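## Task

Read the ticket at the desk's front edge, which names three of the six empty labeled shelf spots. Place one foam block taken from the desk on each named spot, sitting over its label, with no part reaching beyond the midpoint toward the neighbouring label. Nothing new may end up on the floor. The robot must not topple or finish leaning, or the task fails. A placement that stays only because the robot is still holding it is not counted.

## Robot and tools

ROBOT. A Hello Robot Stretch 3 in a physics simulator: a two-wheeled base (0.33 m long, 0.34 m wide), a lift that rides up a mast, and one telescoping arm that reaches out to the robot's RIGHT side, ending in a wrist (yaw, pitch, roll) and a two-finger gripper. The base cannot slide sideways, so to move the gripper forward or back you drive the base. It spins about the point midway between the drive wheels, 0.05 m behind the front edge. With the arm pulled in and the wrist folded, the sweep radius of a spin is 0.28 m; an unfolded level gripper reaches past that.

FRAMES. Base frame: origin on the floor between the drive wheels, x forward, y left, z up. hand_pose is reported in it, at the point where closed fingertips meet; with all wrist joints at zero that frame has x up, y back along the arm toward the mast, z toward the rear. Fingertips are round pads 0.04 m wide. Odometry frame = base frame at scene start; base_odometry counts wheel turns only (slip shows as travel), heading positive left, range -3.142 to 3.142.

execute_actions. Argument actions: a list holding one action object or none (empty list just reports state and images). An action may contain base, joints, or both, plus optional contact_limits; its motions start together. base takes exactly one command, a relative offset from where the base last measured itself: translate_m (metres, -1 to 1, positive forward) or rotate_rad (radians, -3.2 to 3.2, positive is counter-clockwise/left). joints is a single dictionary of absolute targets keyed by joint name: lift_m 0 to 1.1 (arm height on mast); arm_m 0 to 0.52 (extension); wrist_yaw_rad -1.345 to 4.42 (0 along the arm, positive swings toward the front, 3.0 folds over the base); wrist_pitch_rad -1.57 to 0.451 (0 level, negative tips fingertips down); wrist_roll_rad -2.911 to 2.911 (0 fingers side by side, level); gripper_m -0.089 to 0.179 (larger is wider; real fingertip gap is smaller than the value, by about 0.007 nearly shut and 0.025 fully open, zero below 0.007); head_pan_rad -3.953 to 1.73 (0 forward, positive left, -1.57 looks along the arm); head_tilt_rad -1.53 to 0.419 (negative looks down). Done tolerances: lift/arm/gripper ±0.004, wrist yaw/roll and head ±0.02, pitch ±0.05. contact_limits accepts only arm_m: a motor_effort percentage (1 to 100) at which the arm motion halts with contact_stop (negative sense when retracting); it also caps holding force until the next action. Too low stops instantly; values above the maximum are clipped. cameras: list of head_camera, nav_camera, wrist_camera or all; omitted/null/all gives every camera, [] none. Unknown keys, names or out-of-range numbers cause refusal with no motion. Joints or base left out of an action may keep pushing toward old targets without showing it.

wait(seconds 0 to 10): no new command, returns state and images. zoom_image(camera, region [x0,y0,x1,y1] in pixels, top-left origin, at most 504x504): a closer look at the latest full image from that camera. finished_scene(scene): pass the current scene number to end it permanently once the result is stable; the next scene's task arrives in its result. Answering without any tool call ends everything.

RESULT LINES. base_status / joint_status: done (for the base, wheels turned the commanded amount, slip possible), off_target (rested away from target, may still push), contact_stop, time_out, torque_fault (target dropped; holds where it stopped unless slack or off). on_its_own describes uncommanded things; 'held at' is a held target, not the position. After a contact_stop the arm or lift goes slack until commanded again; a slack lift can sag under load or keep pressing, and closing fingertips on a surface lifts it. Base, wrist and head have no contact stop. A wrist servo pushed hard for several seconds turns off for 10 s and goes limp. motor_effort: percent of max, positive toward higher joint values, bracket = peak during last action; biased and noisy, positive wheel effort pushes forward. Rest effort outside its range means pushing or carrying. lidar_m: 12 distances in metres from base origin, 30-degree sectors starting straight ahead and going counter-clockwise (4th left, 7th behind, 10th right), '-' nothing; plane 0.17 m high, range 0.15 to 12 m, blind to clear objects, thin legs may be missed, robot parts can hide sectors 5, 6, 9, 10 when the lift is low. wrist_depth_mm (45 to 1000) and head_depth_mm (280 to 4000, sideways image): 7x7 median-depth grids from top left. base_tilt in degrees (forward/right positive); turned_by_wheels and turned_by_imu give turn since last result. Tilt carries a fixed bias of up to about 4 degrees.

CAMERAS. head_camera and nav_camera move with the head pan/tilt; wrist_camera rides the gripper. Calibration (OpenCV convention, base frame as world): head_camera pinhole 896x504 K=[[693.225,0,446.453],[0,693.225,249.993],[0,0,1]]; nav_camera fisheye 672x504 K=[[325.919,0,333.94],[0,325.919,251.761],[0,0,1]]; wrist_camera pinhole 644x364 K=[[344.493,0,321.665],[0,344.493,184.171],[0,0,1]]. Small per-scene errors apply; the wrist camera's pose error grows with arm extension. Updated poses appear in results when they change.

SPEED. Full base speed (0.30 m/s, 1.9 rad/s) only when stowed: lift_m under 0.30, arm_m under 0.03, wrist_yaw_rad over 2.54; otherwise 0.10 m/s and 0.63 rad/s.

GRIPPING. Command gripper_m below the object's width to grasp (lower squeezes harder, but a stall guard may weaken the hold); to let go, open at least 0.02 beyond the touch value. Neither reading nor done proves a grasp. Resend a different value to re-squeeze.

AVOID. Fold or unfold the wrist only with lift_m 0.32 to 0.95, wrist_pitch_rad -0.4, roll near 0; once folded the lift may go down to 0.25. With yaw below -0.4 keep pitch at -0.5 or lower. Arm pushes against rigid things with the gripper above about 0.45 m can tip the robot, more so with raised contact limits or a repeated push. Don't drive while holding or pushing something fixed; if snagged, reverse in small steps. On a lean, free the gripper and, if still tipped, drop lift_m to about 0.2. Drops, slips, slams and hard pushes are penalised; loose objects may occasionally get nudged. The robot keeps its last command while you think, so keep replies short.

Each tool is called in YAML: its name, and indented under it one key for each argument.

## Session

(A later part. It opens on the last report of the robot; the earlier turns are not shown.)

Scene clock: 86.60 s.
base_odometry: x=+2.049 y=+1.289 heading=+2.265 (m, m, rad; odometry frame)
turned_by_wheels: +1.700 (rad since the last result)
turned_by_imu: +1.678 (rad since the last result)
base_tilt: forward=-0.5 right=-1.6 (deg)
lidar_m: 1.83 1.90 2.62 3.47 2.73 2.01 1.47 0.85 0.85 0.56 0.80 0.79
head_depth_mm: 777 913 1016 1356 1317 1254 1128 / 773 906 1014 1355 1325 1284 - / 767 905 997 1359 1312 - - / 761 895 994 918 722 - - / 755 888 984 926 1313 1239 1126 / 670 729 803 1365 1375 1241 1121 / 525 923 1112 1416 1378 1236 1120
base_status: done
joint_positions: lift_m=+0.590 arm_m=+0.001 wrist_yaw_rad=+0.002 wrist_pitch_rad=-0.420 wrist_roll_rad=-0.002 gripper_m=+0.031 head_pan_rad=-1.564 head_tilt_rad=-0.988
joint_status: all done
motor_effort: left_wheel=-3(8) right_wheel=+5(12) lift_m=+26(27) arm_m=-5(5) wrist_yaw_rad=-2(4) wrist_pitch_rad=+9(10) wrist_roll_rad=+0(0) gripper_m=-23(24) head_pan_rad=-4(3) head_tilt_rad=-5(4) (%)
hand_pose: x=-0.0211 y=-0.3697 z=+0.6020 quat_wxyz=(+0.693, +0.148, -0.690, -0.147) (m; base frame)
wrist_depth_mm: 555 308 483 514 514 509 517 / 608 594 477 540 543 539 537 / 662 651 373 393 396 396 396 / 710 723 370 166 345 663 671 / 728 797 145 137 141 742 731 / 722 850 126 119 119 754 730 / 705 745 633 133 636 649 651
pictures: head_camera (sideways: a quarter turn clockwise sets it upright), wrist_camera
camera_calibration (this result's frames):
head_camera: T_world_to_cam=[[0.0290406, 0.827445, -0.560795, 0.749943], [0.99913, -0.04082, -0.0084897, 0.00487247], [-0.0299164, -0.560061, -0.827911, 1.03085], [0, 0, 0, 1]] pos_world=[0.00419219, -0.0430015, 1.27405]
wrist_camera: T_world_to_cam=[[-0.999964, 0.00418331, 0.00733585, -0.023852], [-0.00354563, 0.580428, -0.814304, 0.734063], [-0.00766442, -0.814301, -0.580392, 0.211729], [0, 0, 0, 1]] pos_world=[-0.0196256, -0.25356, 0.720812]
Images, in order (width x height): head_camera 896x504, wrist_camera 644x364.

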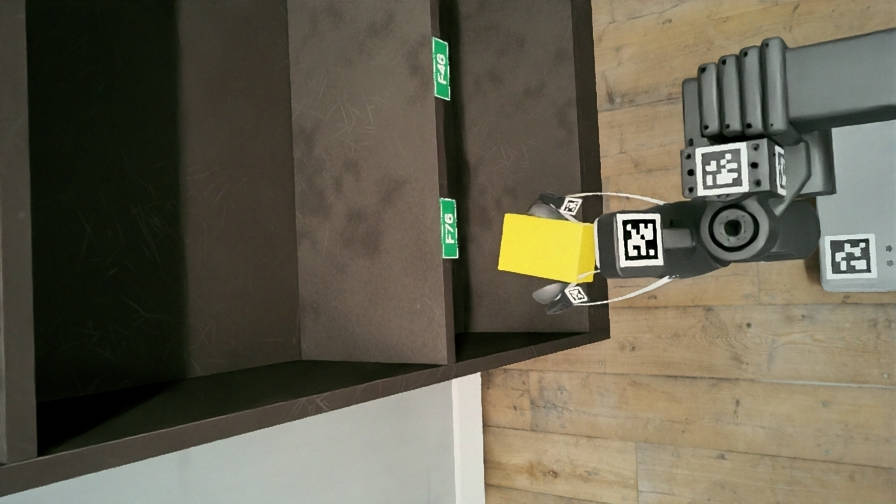

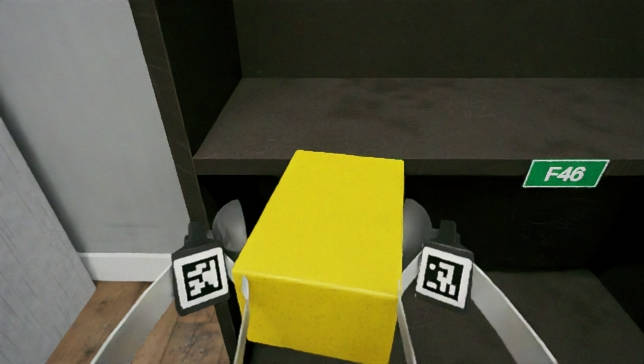

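execute_actions:
  actions:
    - {"base":{"translate_m":-0.035},"joints":{"arm_m":0.28,"lift_m":0.575}}
  cameras: []

execute_actions:
  actions:
    - {"joints":{"lift_m":0.554}}
  cameras: []

execute_actions:
  actions:
    - {"joints":{"gripper_m":0.12}}
  cameras: []

execute_actions:
  actions:
    - {"joints":{"arm_m":0.06}}
  cameras: ["wrist_camera"]

execute_actions:
  actions:
    - {"base":{"rotate_rad":1.37},"joints":{"arm_m":0,"wrist_yaw_rad":2.6,"gripper_m":0.06,"lift_m":0.29}}
  cameras: []

execute_actions:
  actions:
    - {"base":{"translate_m":1.0}}
  cameras: []

execute_actions:
  actions:
    - {"base":{"translate_m":1.0}}
  cameras: []

execute_actions:
  actions:
    - {"base":{"translate_m":0.63}}
  cameras: []

execute_actions:
  actions:
    - {"base":{"rotate_rad":1.79},"joints":{"lift_m":0.97,"arm_m":0.06,"wrist_yaw_rad":0,"gripper_m":0.17,"head_tilt_rad":-0.5}}
  cameras: ["wrist_camera"]

Scene clock: 102.73 s.
base_odometry: x=+2.072 y=+1.262 heading=+2.265 (m, m, rad; odometry frame)
turned_by_wheels: +0.000 (rad since the last result)
turned_by_imu: +0.001 (rad since the last result)
base_tilt: forward=-0.5 right=-1.4 (deg)
lidar_m: 1.87 1.95 2.68 3.29 2.68 1.97 1.44 0.83 0.85 0.59 0.57 0.81
head_depth_mm: 775 913 1009 1365 1320 1245 1122 / 772 911 1007 932 1320 - - / 767 900 1013 - 1316 1236 1160 / 765 895 1010 - 1311 1242 1155 / 756 892 997 933 1316 1232 1123 / 753 842 909 954 1356 1235 1123 / 543 621 1114 1410 1377 1243 1124
base_status: done
joint_positions: lift_m=+0.575 arm_m=+0.280 wrist_yaw_rad=+0.001 wrist_pitch_rad=-0.420 wrist_roll_rad=-0.002 gripper_m=+0.031 head_pan_rad=-1.564 head_tilt_rad=-0.988
joint_status: all done
motor_effort: left_wheel=-3(7) right_wheel=+4(7) lift_m=+18(21) arm_m=+5(2) wrist_yaw_rad=-1(1) wrist_pitch_rad=+10(9) wrist_roll_rad=+0(0) gripper_m=-22(23) head_pan_rad=-3(3) head_tilt_rad=-4(5) (%)
hand_pose: x=-0.0212 y=-0.6487 z=+0.5874 quat_wxyz=(+0.693, +0.148, -0.690, -0.147) (m; base frame)
wrist_depth_mm: 220 261 261 261 262 261 262 / 219 279 283 284 283 283 285 / 220 298 309 310 310 311 311 / 219 274 281 165 259 283 282 / 215 231 145 136 141 231 231 / 196 199 126 119 119 199 196 / 169 170 165 134 166 171 170
pictures: none
No camera images: the call's "cameras" was empty. Leave "cameras" out to get every camera's image.

Scene clock: 103.67 s.
base_odometry: x=+2.072 y=+1.262 heading=+2.265 (m, m, rad; odometry frame)
turned_by_wheels: +0.000 (rad since the last result)
turned_by_imu: +0.000 (rad since the last result)
base_tilt: forward=-0.5 right=-1.7 (deg)
lidar_m: 1.87 1.94 2.68 3.31 2.68 1.98 1.43 0.83 0.85 0.58 0.57 0.81
head_depth_mm: 776 917 1007 1362 1308 1240 1129 / 771 906 1014 933 1311 - - / 763 901 1001 - 1314 1246 1158 / 762 896 999 - 1307 1236 1160 / 755 887 990 936 1310 1246 1131 / 754 843 905 954 1354 1242 1127 / 543 620 1114 1414 1371 1241 1127
base_status: not commanded
joint_positions: lift_m=+0.554 arm_m=+0.280 wrist_yaw_rad=+0.001 wrist_pitch_rad=-0.420 wrist_roll_rad=-0.002 gripper_m=+0.031 head_pan_rad=-1.564 head_tilt_rad=-0.988
joint_status: all done
motor_effort: left_wheel=-3(3) right_wheel=+5(5) lift_m=+18(18) arm_m=+5(5) wrist_yaw_rad=-1(1) wrist_pitch_rad=+9(10) wrist_roll_rad=+0(0) gripper_m=-23(23) head_pan_rad=-3(3) head_tilt_rad=-5(5) (%)
hand_pose: x=-0.0212 y=-0.6488 z=+0.5665 quat_wxyz=(+0.693, +0.148, -0.690, -0.147) (m; base frame)
wrist_depth_mm: 220 262 263 262 262 262 262 / 220 280 285 283 286 283 285 / 219 291 299 299 299 297 298 / 219 246 246 165 225 245 245 / 200 201 145 137 139 201 202 / 170 173 127 119 119 173 171 / 148 148 144 133 144 148 148
pictures: none
No camera images: the call's "cameras" was empty. Leave "cameras" out to get every camera's image.

Scene clock: 105.07 s.
base_odometry: x=+2.072 y=+1.262 heading=+2.265 (m, m, rad; odometry frame)
turned_by_wheels: +0.000 (rad since the last result)
turned_by_imu: +0.000 (rad since the last result)
base_tilt: forward=-0.5 right=-1.5 (deg)
lidar_m: 1.86 1.93 2.68 3.28 2.69 1.97 1.44 0.83 0.85 0.58 0.57 0.81
head_depth_mm: 774 915 1014 1358 1317 1239 1125 / 772 912 1013 932 1313 - - / 767 902 999 - 1322 1235 1159 / 760 895 1003 - 1309 1238 1152 / 756 887 989 938 1318 1240 1125 / 751 842 911 952 1346 1238 1130 / 542 622 1116 1404 1360 1240 1129
base_status: not commanded
joint_positions: lift_m=+0.554 arm_m=+0.280 wrist_yaw_rad=+0.001 wrist_pitch_rad=-0.420 wrist_roll_rad=-0.002 gripper_m=+0.120 head_pan_rad=-1.564 head_tilt_rad=-0.988
joint_status: all done
motor_effort: left_wheel=-3(3) right_wheel=+4(4) lift_m=+18(17) arm_m=+5(5) wrist_yaw_rad=-1(1) wrist_pitch_rad=+9(9) wrist_roll_rad=+0(0) gripper_m=+1(98) head_pan_rad=-4(3) head_tilt_rad=-5(5) (%)
hand_pose: x=-0.0212 y=-0.6488 z=+0.5665 quat_wxyz=(+0.693, +0.148, -0.690, -0.147) (m; base frame)
wrist_depth_mm: 220 261 261 262 263 262 262 / 219 279 284 284 283 283 285 / 219 291 298 298 299 300 300 / 218 245 245 167 226 245 246 / 199 208 195 136 167 209 201 / 170 - 134 120 161 - 171 / - 148 144 134 144 148 148
pictures: none
No camera images: the call's "cameras" was empty. Leave "cameras" out to get every camera's image.

Scene clock: 107.93 s.
base_odometry: x=+2.072 y=+1.262 heading=+2.265 (m, m, rad; odometry frame)
turned_by_wheels: +0.000 (rad since the last result)
turned_by_imu: +0.001 (rad since the last result)
base_tilt: forward=-0.4 right=-1.5 (deg)
lidar_m: 1.87 1.94 2.67 3.31 2.68 1.98 1.44 0.83 0.85 0.58 0.57 0.81
head_depth_mm: 778 913 1007 1353 1313 1244 1127 / 774 909 1011 939 1320 - - / 763 901 1000 1355 1311 - 1160 / 760 892 990 919 1310 1225 1158 / 759 886 987 937 1292 1244 1130 / 752 846 912 953 1355 1241 1133 / 544 621 1120 1417 1372 1239 1127
base_status: not commanded
joint_positions: lift_m=+0.554 arm_m=+0.060 wrist_yaw_rad=+0.001 wrist_pitch_rad=-0.420 wrist_roll_rad=-0.002 gripper_m=+0.120 head_pan_rad=-1.564 head_tilt_rad=-0.988
joint_status: all done
motor_effort: left_wheel=-3(3) right_wheel=+5(4) lift_m=+18(18) arm_m=-5(9) wrist_yaw_rad=-1(0) wrist_pitch_rad=+9(9) wrist_roll_rad=+0(0) gripper_m=+1(0) head_pan_rad=-4(3) head_tilt_rad=-4(4) (%)
hand_pose: x=-0.0212 y=-0.4295 z=+0.5665 quat_wxyz=(+0.693, +0.148, -0.690, -0.147) (m; base frame)
wrist_depth_mm: 228 308 460 458 462 461 462 / 528 309 441 325 441 439 439 / 597 287 316 311 315 317 317 / 659 291 481 285 604 291 284 / 728 694 624 668 666 656 673 / 759 - 661 700 709 - 693 / 718 696 588 616 616 615 617
pictures: wrist_camera
camera_calibration (this result's frames):
wrist_camera: T_world_to_cam=[[-0.999961, 0.00484121, 0.00733399, -0.0232047], [-0.0031652, 0.580136, -0.814513, 0.739881], [-0.00819794, -0.814505, -0.580098, 0.142172], [0, 0, 0, 1]] pos_world=[-0.0196964, -0.31332, 0.685287]
Images, in order (width x height): wrist_camera 644x364.

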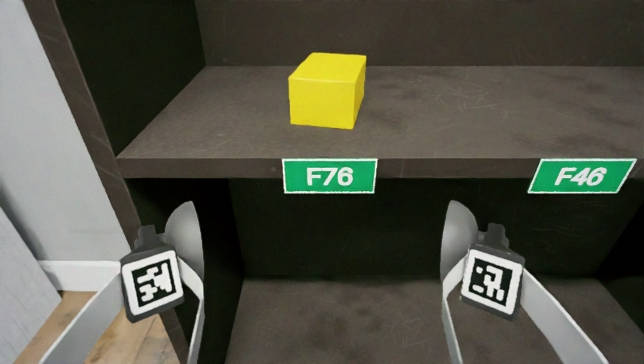

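Scene clock: 111.37 s.
base_odometry: x=+2.072 y=+1.262 heading=-2.649 (m, m, rad; odometry frame)
turned_by_wheels: +1.370 (rad since the last result)
turned_by_imu: +1.353 (rad since the last result)
base_tilt: forward=-0.5 right=-1.6 (deg)
lidar_m: 3.46 3.39 2.13 1.44 1.43 0.83 0.82 0.57 0.81 1.49 1.87 2.26
head_depth_mm: 1404 1236 1543 1391 1382 1251 1123 / 1391 1622 1625 1509 1381 1238 1159 / 1832 1961 1743 1542 1388 1237 - / 1857 2031 1782 1538 1374 1255 - / 1809 2008 1779 1531 1385 1245 1126 / 1775 1978 1765 1555 1372 1242 1120 / 1734 1950 1762 1552 1384 1235 1125
base_status: done
joint_positions: lift_m=+0.290 arm_m=+0.001 wrist_yaw_rad=+2.598 wrist_pitch_rad=-0.419 wrist_roll_rad=-0.002 gripper_m=+0.060 head_pan_rad=-1.564 head_tilt_rad=-0.988
joint_status: all done
motor_effort: left_wheel=-3(8) right_wheel=+5(10) lift_m=+18(19) arm_m=-5(6) wrist_yaw_rad=+2(5) wrist_pitch_rad=+9(9) wrist_roll_rad=+0(0) gripper_m=-1(97) head_pan_rad=-3(4) head_tilt_rad=-4(4) (%)
hand_pose: x=+0.0948 y=+0.0462 z=+0.3025 quat_wxyz=(+0.328, +0.705, -0.043, +0.628) (m; base frame)
wrist_depth_mm: - - - - - - - / - - - - - - - / 933 918 939 938 930 929 933 / 729 739 725 739 734 731 748 / 602 608 624 608 632 601 605 / 519 517 497 513 489 512 515 / - 456 445 443 442 447 447
pictures: none
No camera images: the call's "cameras" was empty. Leave "cameras" out to get every camera's image.

Scene clock: 116.47 s.
base_odometry: x=+1.191 y=+0.789 heading=-2.649 (m, m, rad; odometry frame)
turned_by_wheels: +0.000 (rad since the last result)
turned_by_imu: +0.006 (rad since the last result)
base_tilt: forward=-0.5 right=-1.4 (deg)
lidar_m: 2.69 2.50 2.34 2.09 1.87 1.74 1.53 1.58 1.87 1.68 1.68 2.04
head_depth_mm: 1781 2030 1782 1542 1378 1243 1124 / 1753 1981 1769 1555 1373 1237 1155 / 1714 1964 1783 1535 1381 1242 - / 1679 1928 1781 1546 1381 1254 - / 1613 1895 1745 1544 1376 1242 1125 / 1575 1854 1786 1546 1377 1234 1129 / 1552 1788 1753 1544 1375 1238 1127
base_status: done
joint_positions: lift_m=+0.290 arm_m=+0.001 wrist_yaw_rad=+2.598 wrist_pitch_rad=-0.419 wrist_roll_rad=-0.002 gripper_m=+0.060 head_pan_rad=-1.564 head_tilt_rad=-0.988
joint_status: not commanded
motor_effort: left_wheel=-3(8) right_wheel=+5(12) lift_m=+18(18) arm_m=-5(5) wrist_yaw_rad=+1(2) wrist_pitch_rad=+9(9) wrist_roll_rad=+0(0) gripper_m=+0(0) head_pan_rad=-3(3) head_tilt_rad=-4(5) (%)
hand_pose: x=+0.0947 y=+0.0463 z=+0.3025 quat_wxyz=(+0.328, +0.705, -0.043, +0.628) (m; base frame)
wrist_depth_mm: - - - - - - - / - - - - - - - / 930 932 936 934 937 952 938 / 728 728 738 734 747 740 741 / 602 601 628 602 632 604 607 / 513 511 496 512 489 513 512 / - 459 444 445 446 446 449
pictures: none
No camera images: the call's "cameras" was empty. Leave "cameras" out to get every camera's image.

Scene clock: 121.57 s.
base_odometry: x=+0.309 y=+0.316 heading=-2.649 (m, m, rad; odometry frame)
turned_by_wheels: +0.000 (rad since the last result)
turned_by_imu: +0.006 (rad since the last result)
base_tilt: forward=-0.5 right=-1.4 (deg)
lidar_m: 1.31 1.56 2.37 2.26 2.29 2.63 2.53 2.52 1.66 1.49 1.50 1.71
head_depth_mm: 1604 1889 1788 1546 1383 1241 1131 / 1545 1839 1775 1549 1377 1239 1159 / 1502 1764 1776 1556 1381 1244 - / 1481 1732 1765 1541 1374 1260 - / 1441 1675 1771 1539 1381 1236 1125 / 1400 1626 1749 1533 1384 1238 1122 / 1371 1580 1732 1543 1387 1246 1121
base_status: done
joint_positions: lift_m=+0.290 arm_m=+0.001 wrist_yaw_rad=+2.598 wrist_pitch_rad=-0.419 wrist_roll_rad=-0.002 gripper_m=+0.060 head_pan_rad=-1.564 head_tilt_rad=-0.988
joint_status: not commanded
motor_effort: left_wheel=-3(9) right_wheel=+5(12) lift_m=+18(18) arm_m=-5(5) wrist_yaw_rad=+1(2) wrist_pitch_rad=+9(9) wrist_roll_rad=+0(0) gripper_m=+0(0) head_pan_rad=-3(4) head_tilt_rad=-5(5) (%)
hand_pose: x=+0.0947 y=+0.0463 z=+0.3025 quat_wxyz=(+0.328, +0.705, -0.043, +0.628) (m; base frame)
wrist_depth_mm: - - - - - - - / - - - - - - - / 946 939 936 922 943 934 947 / 736 731 731 730 732 736 735 / 600 601 625 600 625 601 603 / 513 509 499 513 487 512 515 / - 459 445 445 444 445 446
pictures: none
No camera images: the call's "cameras" was empty. Leave "cameras" out to get every camera's image.

Scene clock: 125.37 s.
base_odometry: x=-0.246 y=+0.019 heading=-2.649 (m, m, rad; odometry frame)
turned_by_wheels: +0.000 (rad since the last result)
turned_by_imu: +0.004 (rad since the last result)
base_tilt: forward=-0.5 right=-1.5 (deg)
lidar_m: 0.82 0.69 1.62 2.38 2.39 2.93 3.13 2.43 1.53 1.37 1.38 1.12
head_depth_mm: 1446 1748 1779 1557 1389 1247 1125 / 1416 1674 1782 1546 1372 1246 1160 / 1393 1629 1778 1555 1378 1241 - / 1357 1594 1775 1551 1377 1257 - / 1320 1538 1735 1550 1374 1236 1129 / 1295 1505 1707 1553 1372 1239 1125 / 1254 1458 1689 1552 1383 1235 1126
base_status: done
joint_positions: lift_m=+0.290 arm_m=+0.001 wrist_yaw_rad=+2.598 wrist_pitch_rad=-0.419 wrist_roll_rad=-0.002 gripper_m=+0.060 head_pan_rad=-1.564 head_tilt_rad=-0.988
joint_status: not commanded
motor_effort: left_wheel=-3(9) right_wheel=+5(12) lift_m=+18(18) arm_m=-5(5) wrist_yaw_rad=+1(1) wrist_pitch_rad=+9(9) wrist_roll_rad=+0(0) gripper_m=+0(0) head_pan_rad=-3(3) head_tilt_rad=-4(5) (%)
hand_pose: x=+0.0947 y=+0.0463 z=+0.3025 quat_wxyz=(+0.328, +0.705, -0.043, +0.628) (m; base frame)
wrist_depth_mm: - - - - - - 909 / - - - - - - 958 / 959 928 937 886 933 897 966 / 737 738 745 748 736 737 742 / 602 597 622 604 619 602 603 / 518 516 497 517 488 512 518 / - 459 444 442 448 446 447
pictures: none
No camera images: the call's "cameras" was empty. Leave "cameras" out to get every camera's image.

Scene clock: 132.37 s.
base_odometry: x=-0.246 y=+0.019 heading=-0.859 (m, m, rad; odometry frame)
turned_by_wheels: +1.790 (rad since the last result)
turned_by_imu: +1.767 (rad since the last result)
base_tilt: forward=-0.5 right=-1.5 (deg)
lidar_m: 2.38 2.51 3.19 3.15 1.88 1.41 1.38 1.44 1.12 0.69 1.02 1.96
head_depth_mm: 1131 1216 1113 775 - - - / 1137 1222 1122 779 - - - / 1136 1219 1126 678 - - - / 1122 1216 1128 746 - - 1363 / 1123 1213 1137 744 1060 1026 1334 / 1124 1212 1140 747 625 1613 1371 / 1122 1202 1153 751 1605 1625 1377
base_status: done
joint_positions: lift_m=+0.970 arm_m=+0.060 wrist_yaw_rad=+0.002 wrist_pitch_rad=-0.419 wrist_roll_rad=-0.002 gripper_m=+0.170 head_pan_rad=-1.564 head_tilt_rad=-0.507
joint_status: all done
motor_effort: left_wheel=-2(9) right_wheel=+5(11) lift_m=+25(30) arm_m=+4(6) wrist_yaw_rad=-1(1) wrist_pitch_rad=+9(9) wrist_roll_rad=+0(0) gripper_m=+0(98) head_pan_rad=-3(3) head_tilt_rad=+3(23) (%)
hand_pose: x=-0.0211 y=-0.4288 z=+0.9822 quat_wxyz=(+0.693, +0.148, -0.690, -0.147) (m; base frame)
wrist_depth_mm: 902 790 793 795 794 796 797 / 480 481 483 483 372 477 373 / 346 343 347 346 328 348 340 / 285 293 291 286 284 283 283 / - - - 774 - - - / - - - 674 - - 829 / - - - - - - -
pictures: wrist_camera
camera_calibration (this result's frames):
wrist_camera: T_world_to_cam=[[-0.999964, 0.00422601, 0.00733343, -0.0263813], [-0.00352389, 0.579898, -0.814682, 1.0781], [-0.00769549, -0.814678, -0.579862, 0.383538], [0, 0, 0, 1]] pos_world=[-0.0196297, -0.312619, 1.10091]
Images, in order (width x height): wrist_camera 644x364.

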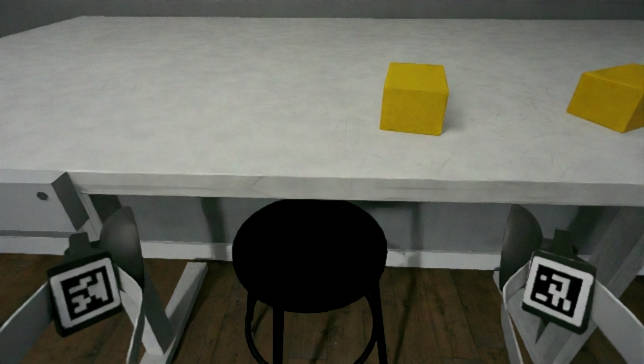

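execute_actions:
  actions:
    - {"base":{"translate_m":-0.092},"joints":{"arm_m":0.3,"lift_m":0.957}}
  cameras: ["wrist_camera"]

execute_actions:
  actions:
    - {"joints":{"gripper_m":0.03}}
  cameras: []

execute_actions:
  actions:
    - {"joints":{"lift_m":0.98}}
  cameras: ["wrist_camera"]

Scene clock: 142.27 s.
base_odometry: x=-0.306 y=+0.088 heading=-0.860 (m, m, rad; odometry frame)
turned_by_wheels: +0.000 (rad since the last result)
turned_by_imu: +0.001 (rad since the last result)
base_tilt: forward=-0.4 right=-1.5 (deg)
lidar_m: 2.46 2.61 3.24 3.13 1.76 1.31 1.28 1.34 1.07 0.71 0.71 1.96
head_depth_mm: 1126 1223 1202 - 1654 1625 1354 / 1119 1218 1275 673 1602 1630 1358 / 1126 1215 - - 1609 1648 1326 / 1122 1210 1218 - 1095 1519 1333 / 1118 1214 1134 781 1063 994 1372 / 1117 1203 1140 749 1063 999 1309 / 1116 1203 1147 754 1588 1602 1370
base_status: done
joint_positions: lift_m=+0.957 arm_m=+0.300 wrist_yaw_rad=+0.001 wrist_pitch_rad=-0.419 wrist_roll_rad=-0.002 gripper_m=+0.170 head_pan_rad=-1.564 head_tilt_rad=-0.507
joint_status: all done
motor_effort: left_wheel=-3(8) right_wheel=+5(6) lift_m=+18(23) arm_m=+5(6) wrist_yaw_rad=-1(1) wrist_pitch_rad=+9(9) wrist_roll_rad=+0(0) gripper_m=-1(0) head_pan_rad=-3(3) head_tilt_rad=+2(3) (%)
hand_pose: x=-0.0212 y=-0.6688 z=+0.9696 quat_wxyz=(+0.693, +0.148, -0.690, -0.147) (m; base frame)
wrist_depth_mm: 700 694 694 693 665 667 655 / 437 439 442 440 442 439 440 / 315 316 314 316 316 317 317 / 246 246 247 168 237 248 247 / 206 210 195 138 196 211 202 / - 170 124 117 167 172 177 / 146 149 141 125 145 149 146
pictures: wrist_camera
camera_calibration (this result's frames):
wrist_camera: T_world_to_cam=[[-0.999961, 0.00487347, 0.00733347, -0.0249869], [-0.00314844, 0.5799, -0.814682, 1.20701], [-0.008223, -0.814673, -0.579862, 0.180731], [0, 0, 0, 1]] pos_world=[-0.0196996, -0.552587, 1.08831]
Images, in order (width x height): wrist_camera 644x364.

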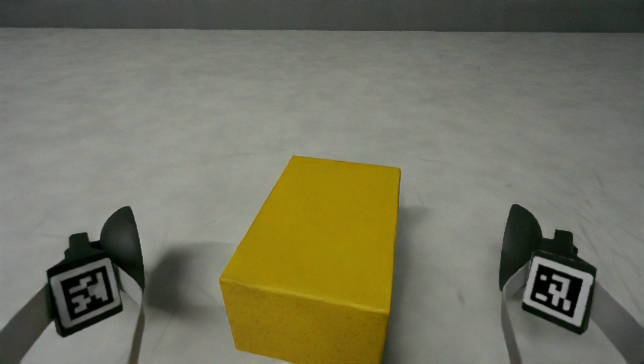

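Scene clock: 144.17 s.
base_odometry: x=-0.306 y=+0.088 heading=-0.860 (m, m, rad; odometry frame)
turned_by_wheels: +0.000 (rad since the last result)
turned_by_imu: +0.000 (rad since the last result)
base_tilt: forward=-0.6 right=-1.5 (deg)
lidar_m: 2.47 2.61 3.24 3.15 1.76 1.32 1.28 1.35 1.07 0.71 0.71 1.95
head_depth_mm: 1126 1208 1204 - 1638 1622 1365 / 1124 1217 1270 671 1613 1649 1360 / 1126 1211 - - 1614 1635 1331 / 1121 1207 1225 - 1098 1507 1332 / 1117 1204 1134 748 1059 996 1371 / 1115 1206 1148 745 1063 1003 1306 / 1112 1212 1154 752 1594 1614 1376
base_status: not commanded
joint_positions: lift_m=+0.957 arm_m=+0.300 wrist_yaw_rad=+0.001 wrist_pitch_rad=-0.419 wrist_roll_rad=-0.002 gripper_m=+0.031 head_pan_rad=-1.564 head_tilt_rad=-0.507
joint_status: all done
motor_effort: left_wheel=-3(3) right_wheel=+5(5) lift_m=+18(18) arm_m=+5(5) wrist_yaw_rad=-1(1) wrist_pitch_rad=+9(9) wrist_roll_rad=+0(0) gripper_m=-24(100) head_pan_rad=-3(3) head_tilt_rad=+2(3) (%)
hand_pose: x=-0.0212 y=-0.6688 z=+0.9696 quat_wxyz=(+0.693, +0.148, -0.690, -0.147) (m; base frame)
wrist_depth_mm: 710 693 688 678 679 665 653 / 435 438 441 442 440 441 440 / 314 317 315 317 315 316 316 / 247 247 247 168 237 248 248 / 202 202 176 138 140 204 203 / 171 177 124 120 120 175 172 / 149 149 145 129 145 149 149
pictures: none
No camera images: the call's "cameras" was empty. Leave "cameras" out to get every camera's image.

Scene clock: 145.13 s.
base_odometry: x=-0.306 y=+0.088 heading=-0.860 (m, m, rad; odometry frame)
turned_by_wheels: +0.000 (rad since the last result)
turned_by_imu: +0.000 (rad since the last result)
base_tilt: forward=-0.5 right=-1.5 (deg)
lidar_m: 2.47 2.61 3.24 3.14 1.76 1.32 1.28 1.35 1.07 0.71 0.71 1.95
head_depth_mm: 1121 1218 1284 - 1616 1634 1350 / 1122 1207 - 687 1611 1634 1356 / 1127 1210 - 674 1620 1653 1324 / 1121 1210 1274 - 1058 1500 1330 / 1116 1205 1134 746 1060 999 1372 / 1117 1208 1137 751 1060 1003 1304 / 1117 1202 1146 748 1598 1609 1379
base_status: not commanded
joint_positions: lift_m=+0.980 arm_m=+0.300 wrist_yaw_rad=+0.001 wrist_pitch_rad=-0.419 wrist_roll_rad=-0.002 gripper_m=+0.034 head_pan_rad=-1.564 head_tilt_rad=-0.507
joint_status: all done
motor_effort: left_wheel=-3(3) right_wheel=+5(5) lift_m=+26(28) arm_m=+5(5) wrist_yaw_rad=-1(1) wrist_pitch_rad=+9(9) wrist_roll_rad=+0(0) gripper_m=-23(25) head_pan_rad=-4(3) head_tilt_rad=+3(2) (%)
hand_pose: x=-0.0212 y=-0.6688 z=+0.9921 quat_wxyz=(+0.693, +0.148, -0.690, -0.147) (m; base frame)
wrist_depth_mm: 712 709 693 697 678 680 670 / 506 506 509 508 508 513 511 / 365 365 367 368 368 366 367 / 284 286 285 168 274 286 286 / 235 234 191 138 141 235 234 / 199 205 124 119 121 202 199 / 173 173 168 129 168 173 173
pictures: wrist_camera
camera_calibration (this result's frames):
wrist_camera: T_world_to_cam=[[-0.999961, 0.00487102, 0.00733352, -0.0251536], [-0.00314946, 0.579944, -0.81465, 1.22539], [-0.00822121, -0.814642, -0.579906, 0.193881], [0, 0, 0, 1]] pos_world=[-0.0196994, -0.552589, 1.11088]
Images, in order (width x height): wrist_camera 644x364.

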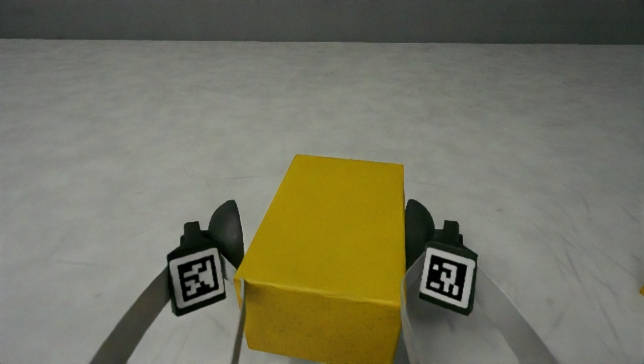

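execute_actions:
  actions:
    - {"joints":{"arm_m":0.08,"gripper_m":0.036}}
  cameras: []

execute_actions:
  actions:
    - {"base":{"rotate_rad":1.625},"joints":{"arm_m":0,"lift_m":0.29,"wrist_yaw_rad":2.6,"head_tilt_rad":-1.0}}
  cameras: []

execute_actions:
  actions:
    - {"base":{"translate_m":1.0}}
  cameras: []

execute_actions:
  actions:
    - {"base":{"translate_m":1.0}}
  cameras: []

execute_actions:
  actions:
    - {"base":{"translate_m":0.6}}
  cameras: []

execute_actions:
  actions:
    - {"base":{"rotate_rad":1.48},"joints":{"lift_m":0.52,"wrist_yaw_rad":0}}
  cameras: ["head_camera","wrist_camera"]

Scene clock: 160.00 s.
base_odometry: x=-0.306 y=+0.088 heading=-0.860 (m, m, rad; odometry frame)
turned_by_wheels: +0.000 (rad since the last result)
turned_by_imu: +0.001 (rad since the last result)
base_tilt: forward=-0.3 right=-1.5 (deg)
lidar_m: 2.47 2.61 3.24 3.18 1.76 1.32 1.28 1.34 1.07 0.71 0.71 1.95
head_depth_mm: 1130 1222 1117 - - - 1303 / 1124 1221 1118 - - - 1329 / 1121 1216 1123 781 - - 1296 / 1123 1210 1132 802 - - 1333 / 1115 1205 1130 746 1061 997 1376 / 1123 1209 1144 749 1060 998 1306 / 1113 1203 1148 751 1598 1611 1367
base_status: not commanded
joint_positions: lift_m=+0.980 arm_m=+0.080 wrist_yaw_rad=+0.001 wrist_pitch_rad=-0.419 wrist_roll_rad=-0.002 gripper_m=+0.037 head_pan_rad=-1.564 head_tilt_rad=-0.507
joint_status: all done
motor_effort: left_wheel=-3(3) right_wheel=+5(5) lift_m=+25(25) arm_m=-5(8) wrist_yaw_rad=+0(1) wrist_pitch_rad=+9(9) wrist_roll_rad=+0(0) gripper_m=-22(24) head_pan_rad=-3(3) head_tilt_rad=+3(1) (%)
hand_pose: x=-0.0212 y=-0.4495 z=+0.9921 quat_wxyz=(+0.693, +0.148, -0.690, -0.147) (m; base frame)
wrist_depth_mm: 844 842 848 853 838 845 835 / 507 513 510 509 515 513 517 / 368 367 367 369 368 340 347 / 287 288 286 168 275 289 287 / 808 - 211 138 140 - 715 / - - 124 119 121 - 863 / - - - 129 - - -
pictures: none
No camera images: the call's "cameras" was empty. Leave "cameras" out to get every camera's image.

Scene clock: 167.10 s.
base_odometry: x=-0.306 y=+0.088 heading=+0.765 (m, m, rad; odometry frame)
turned_by_wheels: +1.625 (rad since the last result)
turned_by_imu: +1.605 (rad since the last result)
base_tilt: forward=-0.5 right=-1.5 (deg)
lidar_m: 3.14 1.68 1.31 1.28 1.37 1.06 0.71 1.07 2.07 2.47 2.65 3.24
head_depth_mm: 2339 2061 1767 1556 1377 1241 1131 / 2322 2061 1781 1560 1373 1244 1157 / 2343 2066 1763 1544 1385 1243 - / 2334 2071 1773 1540 1384 1258 - / 2320 2077 1762 1555 1377 1237 1129 / 2347 2055 1785 1546 1375 1241 1130 / 2368 2057 1765 1565 1376 1240 1138
base_status: done
joint_positions: lift_m=+0.290 arm_m=+0.001 wrist_yaw_rad=+2.598 wrist_pitch_rad=-0.420 wrist_roll_rad=-0.002 gripper_m=+0.037 head_pan_rad=-1.564 head_tilt_rad=-0.987
joint_status: all done
motor_effort: left_wheel=-3(8) right_wheel=+5(11) lift_m=+18(21) arm_m=-5(6) wrist_yaw_rad=+2(3) wrist_pitch_rad=+9(9) wrist_roll_rad=+0(0) gripper_m=-22(22) head_pan_rad=-3(3) head_tilt_rad=-4(25) (%)
hand_pose: x=+0.0948 y=+0.0462 z=+0.3025 quat_wxyz=(+0.328, +0.705, -0.043, +0.628) (m; base frame)
wrist_depth_mm: - - - - - - - / - - - - - - - / 924 929 931 949 942 936 919 / 721 739 733 168 724 733 736 / 599 602 380 138 140 601 604 / 520 531 124 119 120 520 513 / - - 283 129 433 446 447
pictures: none
No camera images: the call's "cameras" was empty. Leave "cameras" out to get every camera's image.

Scene clock: 172.20 s.
base_odometry: x=+0.416 y=+0.781 heading=+0.765 (m, m, rad; odometry frame)
turned_by_wheels: +0.000 (rad since the last result)
turned_by_imu: +0.006 (rad since the last result)
base_tilt: forward=-0.5 right=-1.6 (deg)
lidar_m: 2.13 1.55 1.21 1.19 1.27 1.88 1.70 2.00 2.60 2.58 2.61 2.21
head_depth_mm: 2353 2062 1778 1563 1368 1251 1129 / 2349 2065 1781 1542 1378 1244 1155 / 2391 2065 1762 1551 1373 1242 - / 2381 2070 1775 1552 1375 1260 - / 2432 2064 1773 1549 1363 1242 1124 / 2399 2064 1762 1533 1381 1243 1129 / 2433 2073 1768 1545 1373 1236 1130
base_status: done
joint_positions: lift_m=+0.290 arm_m=+0.001 wrist_yaw_rad=+2.598 wrist_pitch_rad=-0.420 wrist_roll_rad=-0.002 gripper_m=+0.037 head_pan_rad=-1.564 head_tilt_rad=-0.987
joint_status: not commanded
motor_effort: left_wheel=-3(11) right_wheel=+5(13) lift_m=+18(18) arm_m=-5(5) wrist_yaw_rad=+2(2) wrist_pitch_rad=+9(9) wrist_roll_rad=+0(0) gripper_m=-22(22) head_pan_rad=-3(3) head_tilt_rad=-5(3) (%)
hand_pose: x=+0.0947 y=+0.0462 z=+0.3024 quat_wxyz=(+0.328, +0.705, -0.043, +0.628) (m; base frame)
wrist_depth_mm: 909 - - - - - - / 973 - - - - - - / 927 927 934 937 938 951 949 / 734 728 728 168 711 733 733 / 602 598 378 138 140 608 607 / 517 531 125 120 120 525 513 / - - 284 129 435 444 445
pictures: none
No camera images: the call's "cameras" was empty. Leave "cameras" out to get every camera's image.

Scene clock: 177.30 s.
base_odometry: x=+1.137 y=+1.473 heading=+0.765 (m, m, rad; odometry frame)
turned_by_wheels: +0.000 (rad since the last result)
turned_by_imu: +0.006 (rad since the last result)
base_tilt: forward=-0.6 right=-1.5 (deg)
lidar_m: 1.14 1.30 1.11 1.10 1.17 1.74 2.70 3.46 2.72 2.28 1.81 1.29
head_depth_mm: 2449 2060 1777 1554 1376 1234 1126 / 2431 2057 1753 1555 1382 1239 1155 / 2428 2073 1771 1562 1369 1239 - / 2465 2061 1753 1545 1385 1253 - / 2484 2054 1782 1553 1365 1242 1122 / 2234 2042 1765 1542 1376 1243 1119 / 2166 2057 1766 1542 1378 1241 1126
base_status: done
joint_positions: lift_m=+0.290 arm_m=+0.001 wrist_yaw_rad=+2.598 wrist_pitch_rad=-0.420 wrist_roll_rad=-0.002 gripper_m=+0.037 head_pan_rad=-1.564 head_tilt_rad=-0.987
joint_status: not commanded
motor_effort: left_wheel=-3(10) right_wheel=+5(12) lift_m=+18(18) arm_m=-5(5) wrist_yaw_rad=+2(2) wrist_pitch_rad=+9(9) wrist_roll_rad=+0(0) gripper_m=-21(22) head_pan_rad=-3(4) head_tilt_rad=-4(5) (%)
hand_pose: x=+0.0946 y=+0.0462 z=+0.3024 quat_wxyz=(+0.328, +0.705, -0.043, +0.628) (m; base frame)
wrist_depth_mm: 839 936 - - - - - / 905 - - - - - - / 919 930 935 936 922 952 887 / 734 732 736 168 703 718 731 / 598 604 378 138 140 607 606 / 513 527 124 119 121 525 510 / - - 283 129 432 443 449
pictures: none
No camera images: the call's "cameras" was empty. Leave "cameras" out to get every camera's image.

Scene clock: 181.00 s.
base_odometry: x=+1.570 y=+1.889 heading=+0.765 (m, m, rad; odometry frame)
turned_by_wheels: +0.000 (rad since the last result)
turned_by_imu: +0.004 (rad since the last result)
base_tilt: forward=-0.6 right=-1.6 (deg)
lidar_m: 0.80 0.78 1.05 1.04 1.11 1.65 3.32 3.54 2.77 2.26 0.85 0.57
head_depth_mm: 2429 2061 1776 1544 1385 1237 1124 / 2453 2064 1759 1558 1376 1239 1154 / 2343 2038 1777 1545 1380 1235 - / 2178 2059 1772 1545 1382 1261 - / 2288 2082 1771 1554 1373 1240 1125 / 2469 2065 1774 1537 1378 1236 1124 / 2319 1776 1701 1522 1373 1241 1125
base_status: done
joint_positions: lift_m=+0.290 arm_m=+0.001 wrist_yaw_rad=+2.598 wrist_pitch_rad=-0.420 wrist_roll_rad=-0.002 gripper_m=+0.037 head_pan_rad=-1.564 head_tilt_rad=-0.987
joint_status: not commanded
motor_effort: left_wheel=-3(7) right_wheel=+5(12) lift_m=+18(18) arm_m=-5(5) wrist_yaw_rad=+1(1) wrist_pitch_rad=+9(9) wrist_roll_rad=+0(0) gripper_m=-22(22) head_pan_rad=-3(3) head_tilt_rad=-5(4) (%)
hand_pose: x=+0.0946 y=+0.0462 z=+0.3024 quat_wxyz=(+0.328, +0.705, -0.043, +0.628) (m; base frame)
wrist_depth_mm: 806 880 964 - 753 746 646 / 846 934 - - 822 809 648 / 894 941 916 957 818 723 646 / 727 736 740 169 699 621 562 / 605 605 377 138 140 578 493 / 513 524 124 119 121 523 484 / - - 284 129 429 446 445
pictures: none
No camera images: the call's "cameras" was empty. Leave "cameras" out to get every camera's image.

Scene clock: 184.37 s.
base_odometry: x=+1.570 y=+1.889 heading=+2.245 (m, m, rad; odometry frame)
turned_by_wheels: +1.480 (rad since the last result)
turned_by_imu: +1.460 (rad since the last result)
base_tilt: forward=-0.6 right=-1.5 (deg)
lidar_m: 1.04 1.08 1.48 3.33 3.84 2.84 2.26 0.86 0.57 0.80 0.79 0.78
head_depth_mm: 547 625 1127 1457 1382 1239 1130 / 740 834 860 955 1349 1256 - / 750 882 1013 959 1315 1277 - / 750 877 1013 956 798 - - / 747 872 1013 959 1319 1246 1124 / 742 871 1011 958 1299 1237 1131 / 742 866 1013 953 1295 1241 1123
base_status: done
joint_positions: lift_m=+0.520 arm_m=+0.001 wrist_yaw_rad=+0.002 wrist_pitch_rad=-0.421 wrist_roll_rad=-0.002 gripper_m=+0.037 head_pan_rad=-1.564 head_tilt_rad=-0.988
joint_status: all done
motor_effort: left_wheel=-3(10) right_wheel=+5(12) lift_m=+26(27) arm_m=-5(5) wrist_yaw_rad=-1(1) wrist_pitch_rad=+10(10) wrist_roll_rad=+0(0) gripper_m=-22(22) head_pan_rad=-3(3) head_tilt_rad=-6(5) (%)
hand_pose: x=-0.0211 y=-0.3696 z=+0.5319 quat_wxyz=(+0.693, +0.149, -0.690, -0.147) (m; base frame)
wrist_depth_mm: 513 507 507 504 499 359 277 / 431 434 431 432 432 356 578 / 328 327 329 321 330 313 637 / 654 662 659 168 496 383 707 / 700 727 425 138 140 450 757 / 659 689 124 119 120 791 744 / 587 582 566 129 529 668 685
pictures: head_camera (sideways: a quarter turn clockwise sets it upright), wrist_camera
camera_calibration (this result's frames):
head_camera: T_world_to_cam=[[0.0290947, 0.827489, -0.560727, 0.749854], [0.999128, -0.0408851, -0.00849363, 0.00487761], [-0.0299538, -0.559991, -0.827957, 1.03091], [0, 0, 0, 1]] pos_world=[0.00418935, -0.042999, 1.27405]
wrist_camera: T_world_to_cam=[[-0.999964, 0.00424882, 0.00734932, -0.0233375], [-0.00351433, 0.580875, -0.813985, 0.676919], [-0.00772751, -0.813982, -0.580839, 0.171439], [0, 0, 0, 1]] pos_world=[-0.019633, -0.253558, 0.650752]
Images, in order (width x height): head_camera 896x504, wrist_camera 644x364.

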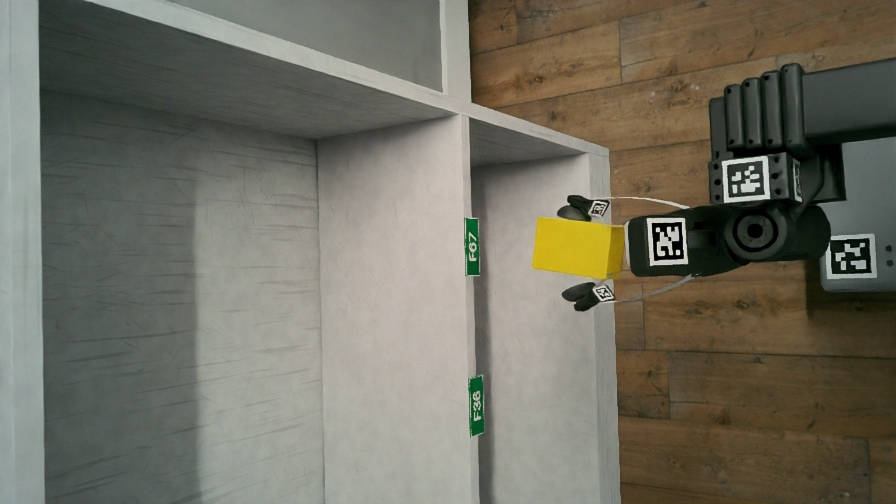

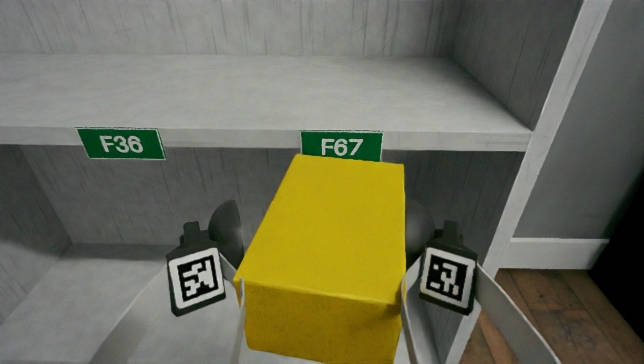

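execute_actions:
  actions:
    - {"base":{"translate_m":-0.01},"joints":{"arm_m":0.27,"lift_m":0.545}}
  cameras: []

execute_actions:
  actions:
    - {"joints":{"lift_m":0.524}}
  cameras: []

execute_actions:
  actions:
    - {"joints":{"gripper_m":0.12}}
  cameras: []

execute_actions:
  actions:
    - {"joints":{"arm_m":0.06}}
  cameras: ["wrist_camera"]

execute_actions:
  actions:
    - {"base":{"rotate_rad":1.55},"joints":{"arm_m":0,"wrist_yaw_rad":2.6,"gripper_m":0.06,"lift_m":0.29}}
  cameras: []

execute_actions:
  actions:
    - {"base":{"translate_m":1.0}}
  cameras: []

execute_actions:
  actions:
    - {"base":{"translate_m":1.0}}
  cameras: []

execute_actions:
  actions:
    - {"base":{"translate_m":0.59}}
  cameras: []

execute_actions:
  actions:
    - {"base":{"rotate_rad":1.56},"joints":{"lift_m":0.97,"arm_m":0.06,"wrist_yaw_rad":0,"gripper_m":0.17}}
  cameras: ["wrist_camera"]

Scene clock: 201.77 s.
base_odometry: x=+1.576 y=+1.881 heading=+2.244 (m, m, rad; odometry frame)
turned_by_wheels: +0.000 (rad since the last result)
turned_by_imu: +0.001 (rad since the last result)
base_tilt: forward=-0.5 right=-1.4 (deg)
lidar_m: 1.05 1.09 1.50 3.30 3.82 2.82 2.26 0.85 0.57 0.78 0.80 0.78
head_depth_mm: 521 624 1159 1446 1379 1247 1132 / 723 798 817 1005 1405 - - / 752 881 1014 - 1302 1241 1161 / 749 874 1007 - 1314 1239 1158 / 745 873 1013 953 1309 1238 1125 / 741 869 1009 955 1305 1237 1130 / 740 864 1012 960 1293 1237 1126
base_status: done
joint_positions: lift_m=+0.545 arm_m=+0.270 wrist_yaw_rad=+0.001 wrist_pitch_rad=-0.421 wrist_roll_rad=-0.002 gripper_m=+0.037 head_pan_rad=-1.564 head_tilt_rad=-0.988
joint_status: all done
motor_effort: left_wheel=-3(7) right_wheel=+4(5) lift_m=+26(27) arm_m=+5(5) wrist_yaw_rad=-1(1) wrist_pitch_rad=+10(10) wrist_roll_rad=+0(0) gripper_m=-22(22) head_pan_rad=-3(3) head_tilt_rad=-4(4) (%)
hand_pose: x=-0.0212 y=-0.6387 z=+0.5568 quat_wxyz=(+0.693, +0.149, -0.690, -0.147) (m; base frame)
wrist_depth_mm: 263 262 260 259 258 254 228 / 286 284 283 280 279 277 228 / 313 309 309 306 302 301 227 / 283 285 284 168 273 282 225 / 233 233 191 138 141 232 218 / 197 204 124 120 121 201 198 / 171 172 167 129 168 172 171
pictures: none
No camera images: the call's "cameras" was empty. Leave "cameras" out to get every camera's image.

Scene clock: 202.70 s.
base_odometry: x=+1.576 y=+1.881 heading=+2.244 (m, m, rad; odometry frame)
turned_by_wheels: +0.000 (rad since the last result)
turned_by_imu: +0.000 (rad since the last result)
base_tilt: forward=-0.5 right=-1.6 (deg)
lidar_m: 1.05 1.09 1.50 3.32 3.83 2.82 2.25 0.85 0.57 0.78 0.80 0.79
head_depth_mm: 521 626 1157 1453 1384 1239 1133 / 720 795 817 989 1402 1258 - / 753 884 1015 973 1305 1236 1157 / 749 878 1010 - 1305 1253 1150 / 744 874 1013 958 1310 1233 1134 / 744 870 1017 954 1295 1240 1119 / 742 866 1007 956 1298 1240 1123
base_status: not commanded
joint_positions: lift_m=+0.524 arm_m=+0.270 wrist_yaw_rad=+0.001 wrist_pitch_rad=-0.421 wrist_roll_rad=-0.002 gripper_m=+0.037 head_pan_rad=-1.564 head_tilt_rad=-0.988
joint_status: all done
motor_effort: left_wheel=-3(3) right_wheel=+4(4) lift_m=+18(21) arm_m=+5(5) wrist_yaw_rad=-1(1) wrist_pitch_rad=+10(10) wrist_roll_rad=+0(0) gripper_m=-22(22) head_pan_rad=-3(3) head_tilt_rad=-5(3) (%)
hand_pose: x=-0.0212 y=-0.6387 z=+0.5363 quat_wxyz=(+0.693, +0.149, -0.690, -0.147) (m; base frame)
wrist_depth_mm: 264 261 261 258 257 257 229 / 287 283 281 279 278 276 227 / 301 299 302 301 299 295 227 / 247 248 249 168 239 248 226 / 204 203 176 138 140 204 204 / 173 178 124 119 121 176 172 / 150 150 146 129 146 150 150
pictures: none
No camera images: the call's "cameras" was empty. Leave "cameras" out to get every camera's image.

Scene clock: 204.03 s.
base_odometry: x=+1.576 y=+1.881 heading=+2.244 (m, m, rad; odometry frame)
turned_by_wheels: +0.000 (rad since the last result)
turned_by_imu: +0.000 (rad since the last result)
base_tilt: forward=-0.5 right=-1.6 (deg)
lidar_m: 1.05 1.09 1.50 3.32 3.81 2.82 2.26 0.85 0.57 0.78 0.80 0.79
head_depth_mm: 519 625 1159 1464 1378 1245 1121 / 724 798 816 989 1391 1259 - / 749 880 1018 - 1313 1237 1156 / 748 877 1009 - 1310 1242 1161 / 746 875 1014 957 1316 1237 1128 / 740 869 1011 961 1312 1246 1127 / 741 866 1014 955 1297 1233 1117
base_status: not commanded
joint_positions: lift_m=+0.524 arm_m=+0.270 wrist_yaw_rad=+0.001 wrist_pitch_rad=-0.421 wrist_roll_rad=-0.002 gripper_m=+0.120 head_pan_rad=-1.564 head_tilt_rad=-0.988
joint_status: all done
motor_effort: left_wheel=-3(4) right_wheel=+4(5) lift_m=+18(18) arm_m=+5(5) wrist_yaw_rad=-1(2) wrist_pitch_rad=+10(10) wrist_roll_rad=+0(0) gripper_m=+0(96) head_pan_rad=-3(3) head_tilt_rad=-5(6) (%)
hand_pose: x=-0.0212 y=-0.6387 z=+0.5363 quat_wxyz=(+0.693, +0.149, -0.690, -0.147) (m; base frame)
wrist_depth_mm: 263 261 260 258 256 253 229 / 286 285 282 281 279 277 228 / 302 301 302 301 300 296 226 / 247 248 248 170 238 249 227 / 203 211 200 139 170 212 203 / 172 - 127 119 163 - 173 / - 150 146 129 144 150 150
pictures: none
No camera images: the call's "cameras" was empty. Leave "cameras" out to get every camera's image.

Scene clock: 206.80 s.
base_odometry: x=+1.576 y=+1.881 heading=+2.244 (m, m, rad; odometry frame)
turned_by_wheels: +0.000 (rad since the last result)
turned_by_imu: +0.001 (rad since the last result)
base_tilt: forward=-0.5 right=-1.6 (deg)
lidar_m: 1.05 1.09 1.50 3.33 3.81 2.83 2.26 0.85 0.57 0.78 0.80 0.79
head_depth_mm: 520 627 1167 1454 1387 1236 1128 / 721 796 817 1003 1368 1253 - / 752 883 1014 959 1299 - 1159 / 750 880 1017 941 1312 1217 1152 / 744 872 1010 958 1310 1240 1125 / 741 872 1015 955 1302 1238 1124 / 737 867 1010 952 1298 1240 1130
base_status: not commanded
joint_positions: lift_m=+0.524 arm_m=+0.060 wrist_yaw_rad=+0.001 wrist_pitch_rad=-0.421 wrist_roll_rad=-0.002 gripper_m=+0.120 head_pan_rad=-1.564 head_tilt_rad=-0.988
joint_status: all done
motor_effort: left_wheel=-3(4) right_wheel=+4(4) lift_m=+18(18) arm_m=-5(5) wrist_yaw_rad=-1(1) wrist_pitch_rad=+10(10) wrist_roll_rad=+0(0) gripper_m=+0(1) head_pan_rad=-3(3) head_tilt_rad=-5(4) (%)
hand_pose: x=-0.0212 y=-0.4294 z=+0.5363 quat_wxyz=(+0.693, +0.148, -0.690, -0.147) (m; base frame)
wrist_depth_mm: 454 456 450 451 443 341 224 / 443 443 445 332 448 340 233 / 318 322 319 303 319 303 260 / 275 275 272 274 274 274 621 / 659 648 642 644 629 313 706 / 675 - 677 674 634 - 736 / 601 578 589 579 569 649 685
pictures: wrist_camera
camera_calibration (this result's frames):
wrist_camera: T_world_to_cam=[[-0.999961, 0.00480356, 0.00734995, -0.0230026], [-0.00319219, 0.580918, -0.813956, 0.715213], [-0.0081796, -0.813948, -0.58088, 0.125394], [0, 0, 0, 1]] pos_world=[-0.0196929, -0.313305, 0.65516]
Images, in order (width x height): wrist_camera 644x364.

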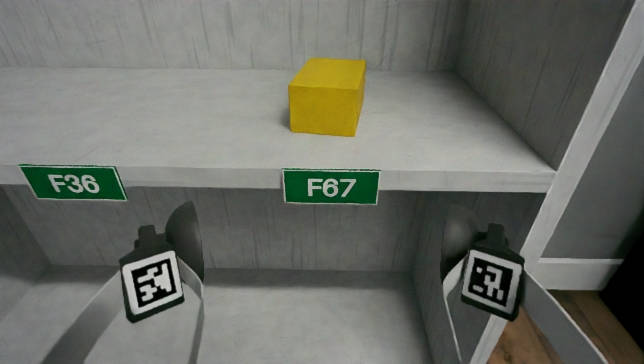

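Scene clock: 210.23 s.
base_odometry: x=+1.576 y=+1.881 heading=-2.489 (m, m, rad; odometry frame)
turned_by_wheels: +1.550 (rad since the last result)
turned_by_imu: +1.529 (rad since the last result)
base_tilt: forward=-0.4 right=-1.5 (deg)
lidar_m: 3.31 3.60 2.85 2.26 0.85 0.57 0.72 0.82 0.79 1.05 1.09 1.47
head_depth_mm: 1011 1194 1447 1556 1374 1247 1129 / 1006 1182 1447 1550 1378 1238 1159 / 999 1170 1417 1556 1369 1250 - / 988 1165 1411 1553 1374 1251 - / 984 1153 1393 1558 1380 1252 1127 / 979 1143 1385 1535 1384 1237 1130 / 970 1136 1378 1538 1378 1237 1124
base_status: done
joint_positions: lift_m=+0.290 arm_m=+0.001 wrist_yaw_rad=+2.598 wrist_pitch_rad=-0.420 wrist_roll_rad=-0.002 gripper_m=+0.060 head_pan_rad=-1.564 head_tilt_rad=-0.988
joint_status: all done
motor_effort: left_wheel=-3(7) right_wheel=+5(12) lift_m=+18(16) arm_m=-5(7) wrist_yaw_rad=+1(0) wrist_pitch_rad=+9(10) wrist_roll_rad=+0(0) gripper_m=+0(97) head_pan_rad=-3(3) head_tilt_rad=-4(5) (%)
hand_pose: x=+0.0947 y=+0.0462 z=+0.3025 quat_wxyz=(+0.328, +0.705, -0.043, +0.628) (m; base frame)
wrist_depth_mm: - - - - - - - / - - - - - - - / 942 943 935 945 925 932 942 / 724 733 726 732 733 737 738 / 600 601 629 603 625 604 611 / 513 512 498 512 488 515 508 / - 458 448 446 446 446 451
pictures: none
No camera images: the call's "cameras" was empty. Leave "cameras" out to get every camera's image.

Scene clock: 215.33 s.
base_odometry: x=+0.782 y=+1.274 heading=-2.489 (m, m, rad; odometry frame)
turned_by_wheels: +0.000 (rad since the last result)
turned_by_imu: +0.006 (rad since the last result)
base_tilt: forward=-0.4 right=-1.5 (deg)
lidar_m: 2.31 2.62 2.85 2.74 2.66 1.69 1.55 1.49 1.08 1.03 1.07 1.46
head_depth_mm: 998 1173 1432 1551 1386 1241 1130 / 994 1169 1420 1546 1382 1240 1161 / 966 1152 1405 1555 1382 1241 - / 744 1149 1383 1551 1383 1253 - / 734 1140 1378 1537 1371 1243 1133 / 731 1131 1374 1531 1378 1241 1130 / 724 1124 1356 1523 1374 1229 1119
base_status: done
joint_positions: lift_m=+0.290 arm_m=+0.001 wrist_yaw_rad=+2.598 wrist_pitch_rad=-0.420 wrist_roll_rad=-0.002 gripper_m=+0.060 head_pan_rad=-1.564 head_tilt_rad=-0.988
joint_status: not commanded
motor_effort: left_wheel=-3(9) right_wheel=+5(12) lift_m=+18(18) arm_m=-5(5) wrist_yaw_rad=+2(2) wrist_pitch_rad=+9(9) wrist_roll_rad=+0(0) gripper_m=+0(0) head_pan_rad=-3(3) head_tilt_rad=-4(5) (%)
hand_pose: x=+0.0947 y=+0.0462 z=+0.3025 quat_wxyz=(+0.328, +0.705, -0.043, +0.628) (m; base frame)
wrist_depth_mm: - - - - - - - / - - - - - - - / 934 927 948 955 954 930 933 / 745 729 732 720 737 731 724 / 599 606 625 597 626 606 605 / 511 517 496 511 490 514 518 / - 459 446 447 445 443 442
pictures: none
No camera images: the call's "cameras" was empty. Leave "cameras" out to get every camera's image.

Scene clock: 220.33 s.
base_odometry: x=-0.013 y=+0.667 heading=-2.489 (m, m, rad; odometry frame)
turned_by_wheels: +0.000 (rad since the last result)
turned_by_imu: +0.006 (rad since the last result)
base_tilt: forward=-0.4 right=-1.6 (deg)
lidar_m: 1.41 1.71 2.71 2.72 2.85 2.93 2.55 1.47 1.07 1.03 1.06 1.45
head_depth_mm: 747 1166 1418 1558 1380 1239 1125 / 741 1151 1404 1556 1383 1242 1158 / 737 1147 1396 1551 1383 1245 - / 727 1140 1382 1549 1375 1261 - / 966 1139 1370 1548 1376 1231 1129 / 960 1119 1366 1508 1376 1246 1125 / 954 1121 1350 1523 1381 1242 1125
base_status: done
joint_positions: lift_m=+0.290 arm_m=+0.001 wrist_yaw_rad=+2.598 wrist_pitch_rad=-0.420 wrist_roll_rad=-0.002 gripper_m=+0.060 head_pan_rad=-1.564 head_tilt_rad=-0.988
joint_status: not commanded
motor_effort: left_wheel=-3(7) right_wheel=+5(12) lift_m=+18(18) arm_m=-5(5) wrist_yaw_rad=+2(2) wrist_pitch_rad=+9(9) wrist_roll_rad=+0(0) gripper_m=+0(0) head_pan_rad=-3(3) head_tilt_rad=-5(4) (%)
hand_pose: x=+0.0946 y=+0.0462 z=+0.3025 quat_wxyz=(+0.328, +0.705, -0.043, +0.628) (m; base frame)
wrist_depth_mm: - - - - - - - / - - - - - - - / 939 944 949 953 938 948 942 / 735 729 727 735 744 740 726 / 609 608 621 604 632 604 602 / 516 512 497 505 488 513 511 / - 459 447 448 442 444 442
pictures: none
No camera images: the call's "cameras" was empty. Leave "cameras" out to get every camera's image.

Scene clock: 223.93 s.
base_odometry: x=-0.482 y=+0.309 heading=-2.489 (m, m, rad; odometry frame)
turned_by_wheels: +0.000 (rad since the last result)
turned_by_imu: +0.003 (rad since the last result)
base_tilt: forward=-0.5 right=-1.6 (deg)
lidar_m: 0.83 0.82 1.24 2.73 2.85 3.42 3.13 1.46 1.07 1.02 1.06 0.95
head_depth_mm: 987 1165 1405 1558 1380 1245 1122 / 982 1151 1397 1566 1392 1240 1160 / 970 1145 1392 1556 1387 1246 - / 967 1140 1377 1545 1379 1258 - / 962 1130 1365 1534 1386 1234 1129 / 956 1121 1365 1526 1381 1236 1123 / 952 1112 1351 1520 1369 1236 1128
base_status: done
joint_positions: lift_m=+0.290 arm_m=+0.001 wrist_yaw_rad=+2.598 wrist_pitch_rad=-0.420 wrist_roll_rad=-0.002 gripper_m=+0.060 head_pan_rad=-1.564 head_tilt_rad=-0.988
joint_status: not commanded
motor_effort: left_wheel=-3(7) right_wheel=+5(12) lift_m=+18(18) arm_m=-5(5) wrist_yaw_rad=+2(1) wrist_pitch_rad=+9(9) wrist_roll_rad=+0(0) gripper_m=-1(0) head_pan_rad=-3(4) head_tilt_rad=-6(4) (%)
hand_pose: x=+0.0946 y=+0.0463 z=+0.3025 quat_wxyz=(+0.328, +0.705, -0.043, +0.628) (m; base frame)
wrist_depth_mm: - - - - - - - / - - - - - - 987 / 930 931 939 910 941 951 879 / 725 738 738 740 733 740 733 / 601 608 631 599 627 604 609 / 508 513 496 516 490 513 516 / - 458 448 444 447 444 445
pictures: none
No camera images: the call's "cameras" was empty. Leave "cameras" out to get every camera's image.

Scene clock: 230.93 s.
base_odometry: x=-0.482 y=+0.309 heading=-0.930 (m, m, rad; odometry frame)
turned_by_wheels: +1.560 (rad since the last result)
turned_by_imu: +1.540 (rad since the last result)
base_tilt: forward=-0.4 right=-1.4 (deg)
lidar_m: 2.73 2.84 3.42 3.16 1.47 1.07 1.02 1.06 0.95 0.83 0.82 1.24
head_depth_mm: - - - 1470 1380 1243 1131 / - - - 1469 1353 1240 1156 / 653 - - - 1378 1239 1156 / 649 - - 1495 1378 1243 1159 / 594 1468 1703 1555 1382 1237 1122 / 599 567 1683 1519 1382 1238 1129 / 630 566 1052 1550 1384 1239 1125
base_status: done
joint_positions: lift_m=+0.970 arm_m=+0.060 wrist_yaw_rad=+0.002 wrist_pitch_rad=-0.420 wrist_roll_rad=-0.002 gripper_m=+0.170 head_pan_rad=-1.564 head_tilt_rad=-0.988
joint_status: all done
motor_effort: left_wheel=-3(9) right_wheel=+5(11) lift_m=+25(25) arm_m=+4(2) wrist_yaw_rad=-1(4) wrist_pitch_rad=+9(9) wrist_roll_rad=+0(0) gripper_m=+0(98) head_pan_rad=-4(4) head_tilt_rad=-4(5) (%)
hand_pose: x=-0.0211 y=-0.4288 z=+0.9821 quat_wxyz=(+0.693, +0.148, -0.690, -0.147) (m; base frame)
wrist_depth_mm: 781 796 795 801 799 893 907 / 483 480 423 449 485 344 483 / 346 342 347 346 347 331 348 / 283 283 285 285 288 289 288 / - 802 - - - - - / - 677 - - - - - / - - - - - - -
pictures: wrist_camera
camera_calibration (this result's frames):
wrist_camera: T_world_to_cam=[[-0.999964, 0.00434586, 0.00734481, -0.0263691], [-0.00346223, 0.580047, -0.814576, 1.07802], [-0.00780036, -0.814571, -0.580011, 0.383724], [0, 0, 0, 1]] pos_world=[-0.0196426, -0.312616, 1.10089]
Images, in order (width x height): wrist_camera 644x364.

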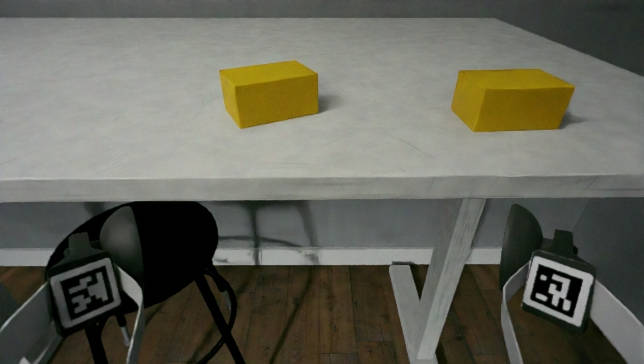

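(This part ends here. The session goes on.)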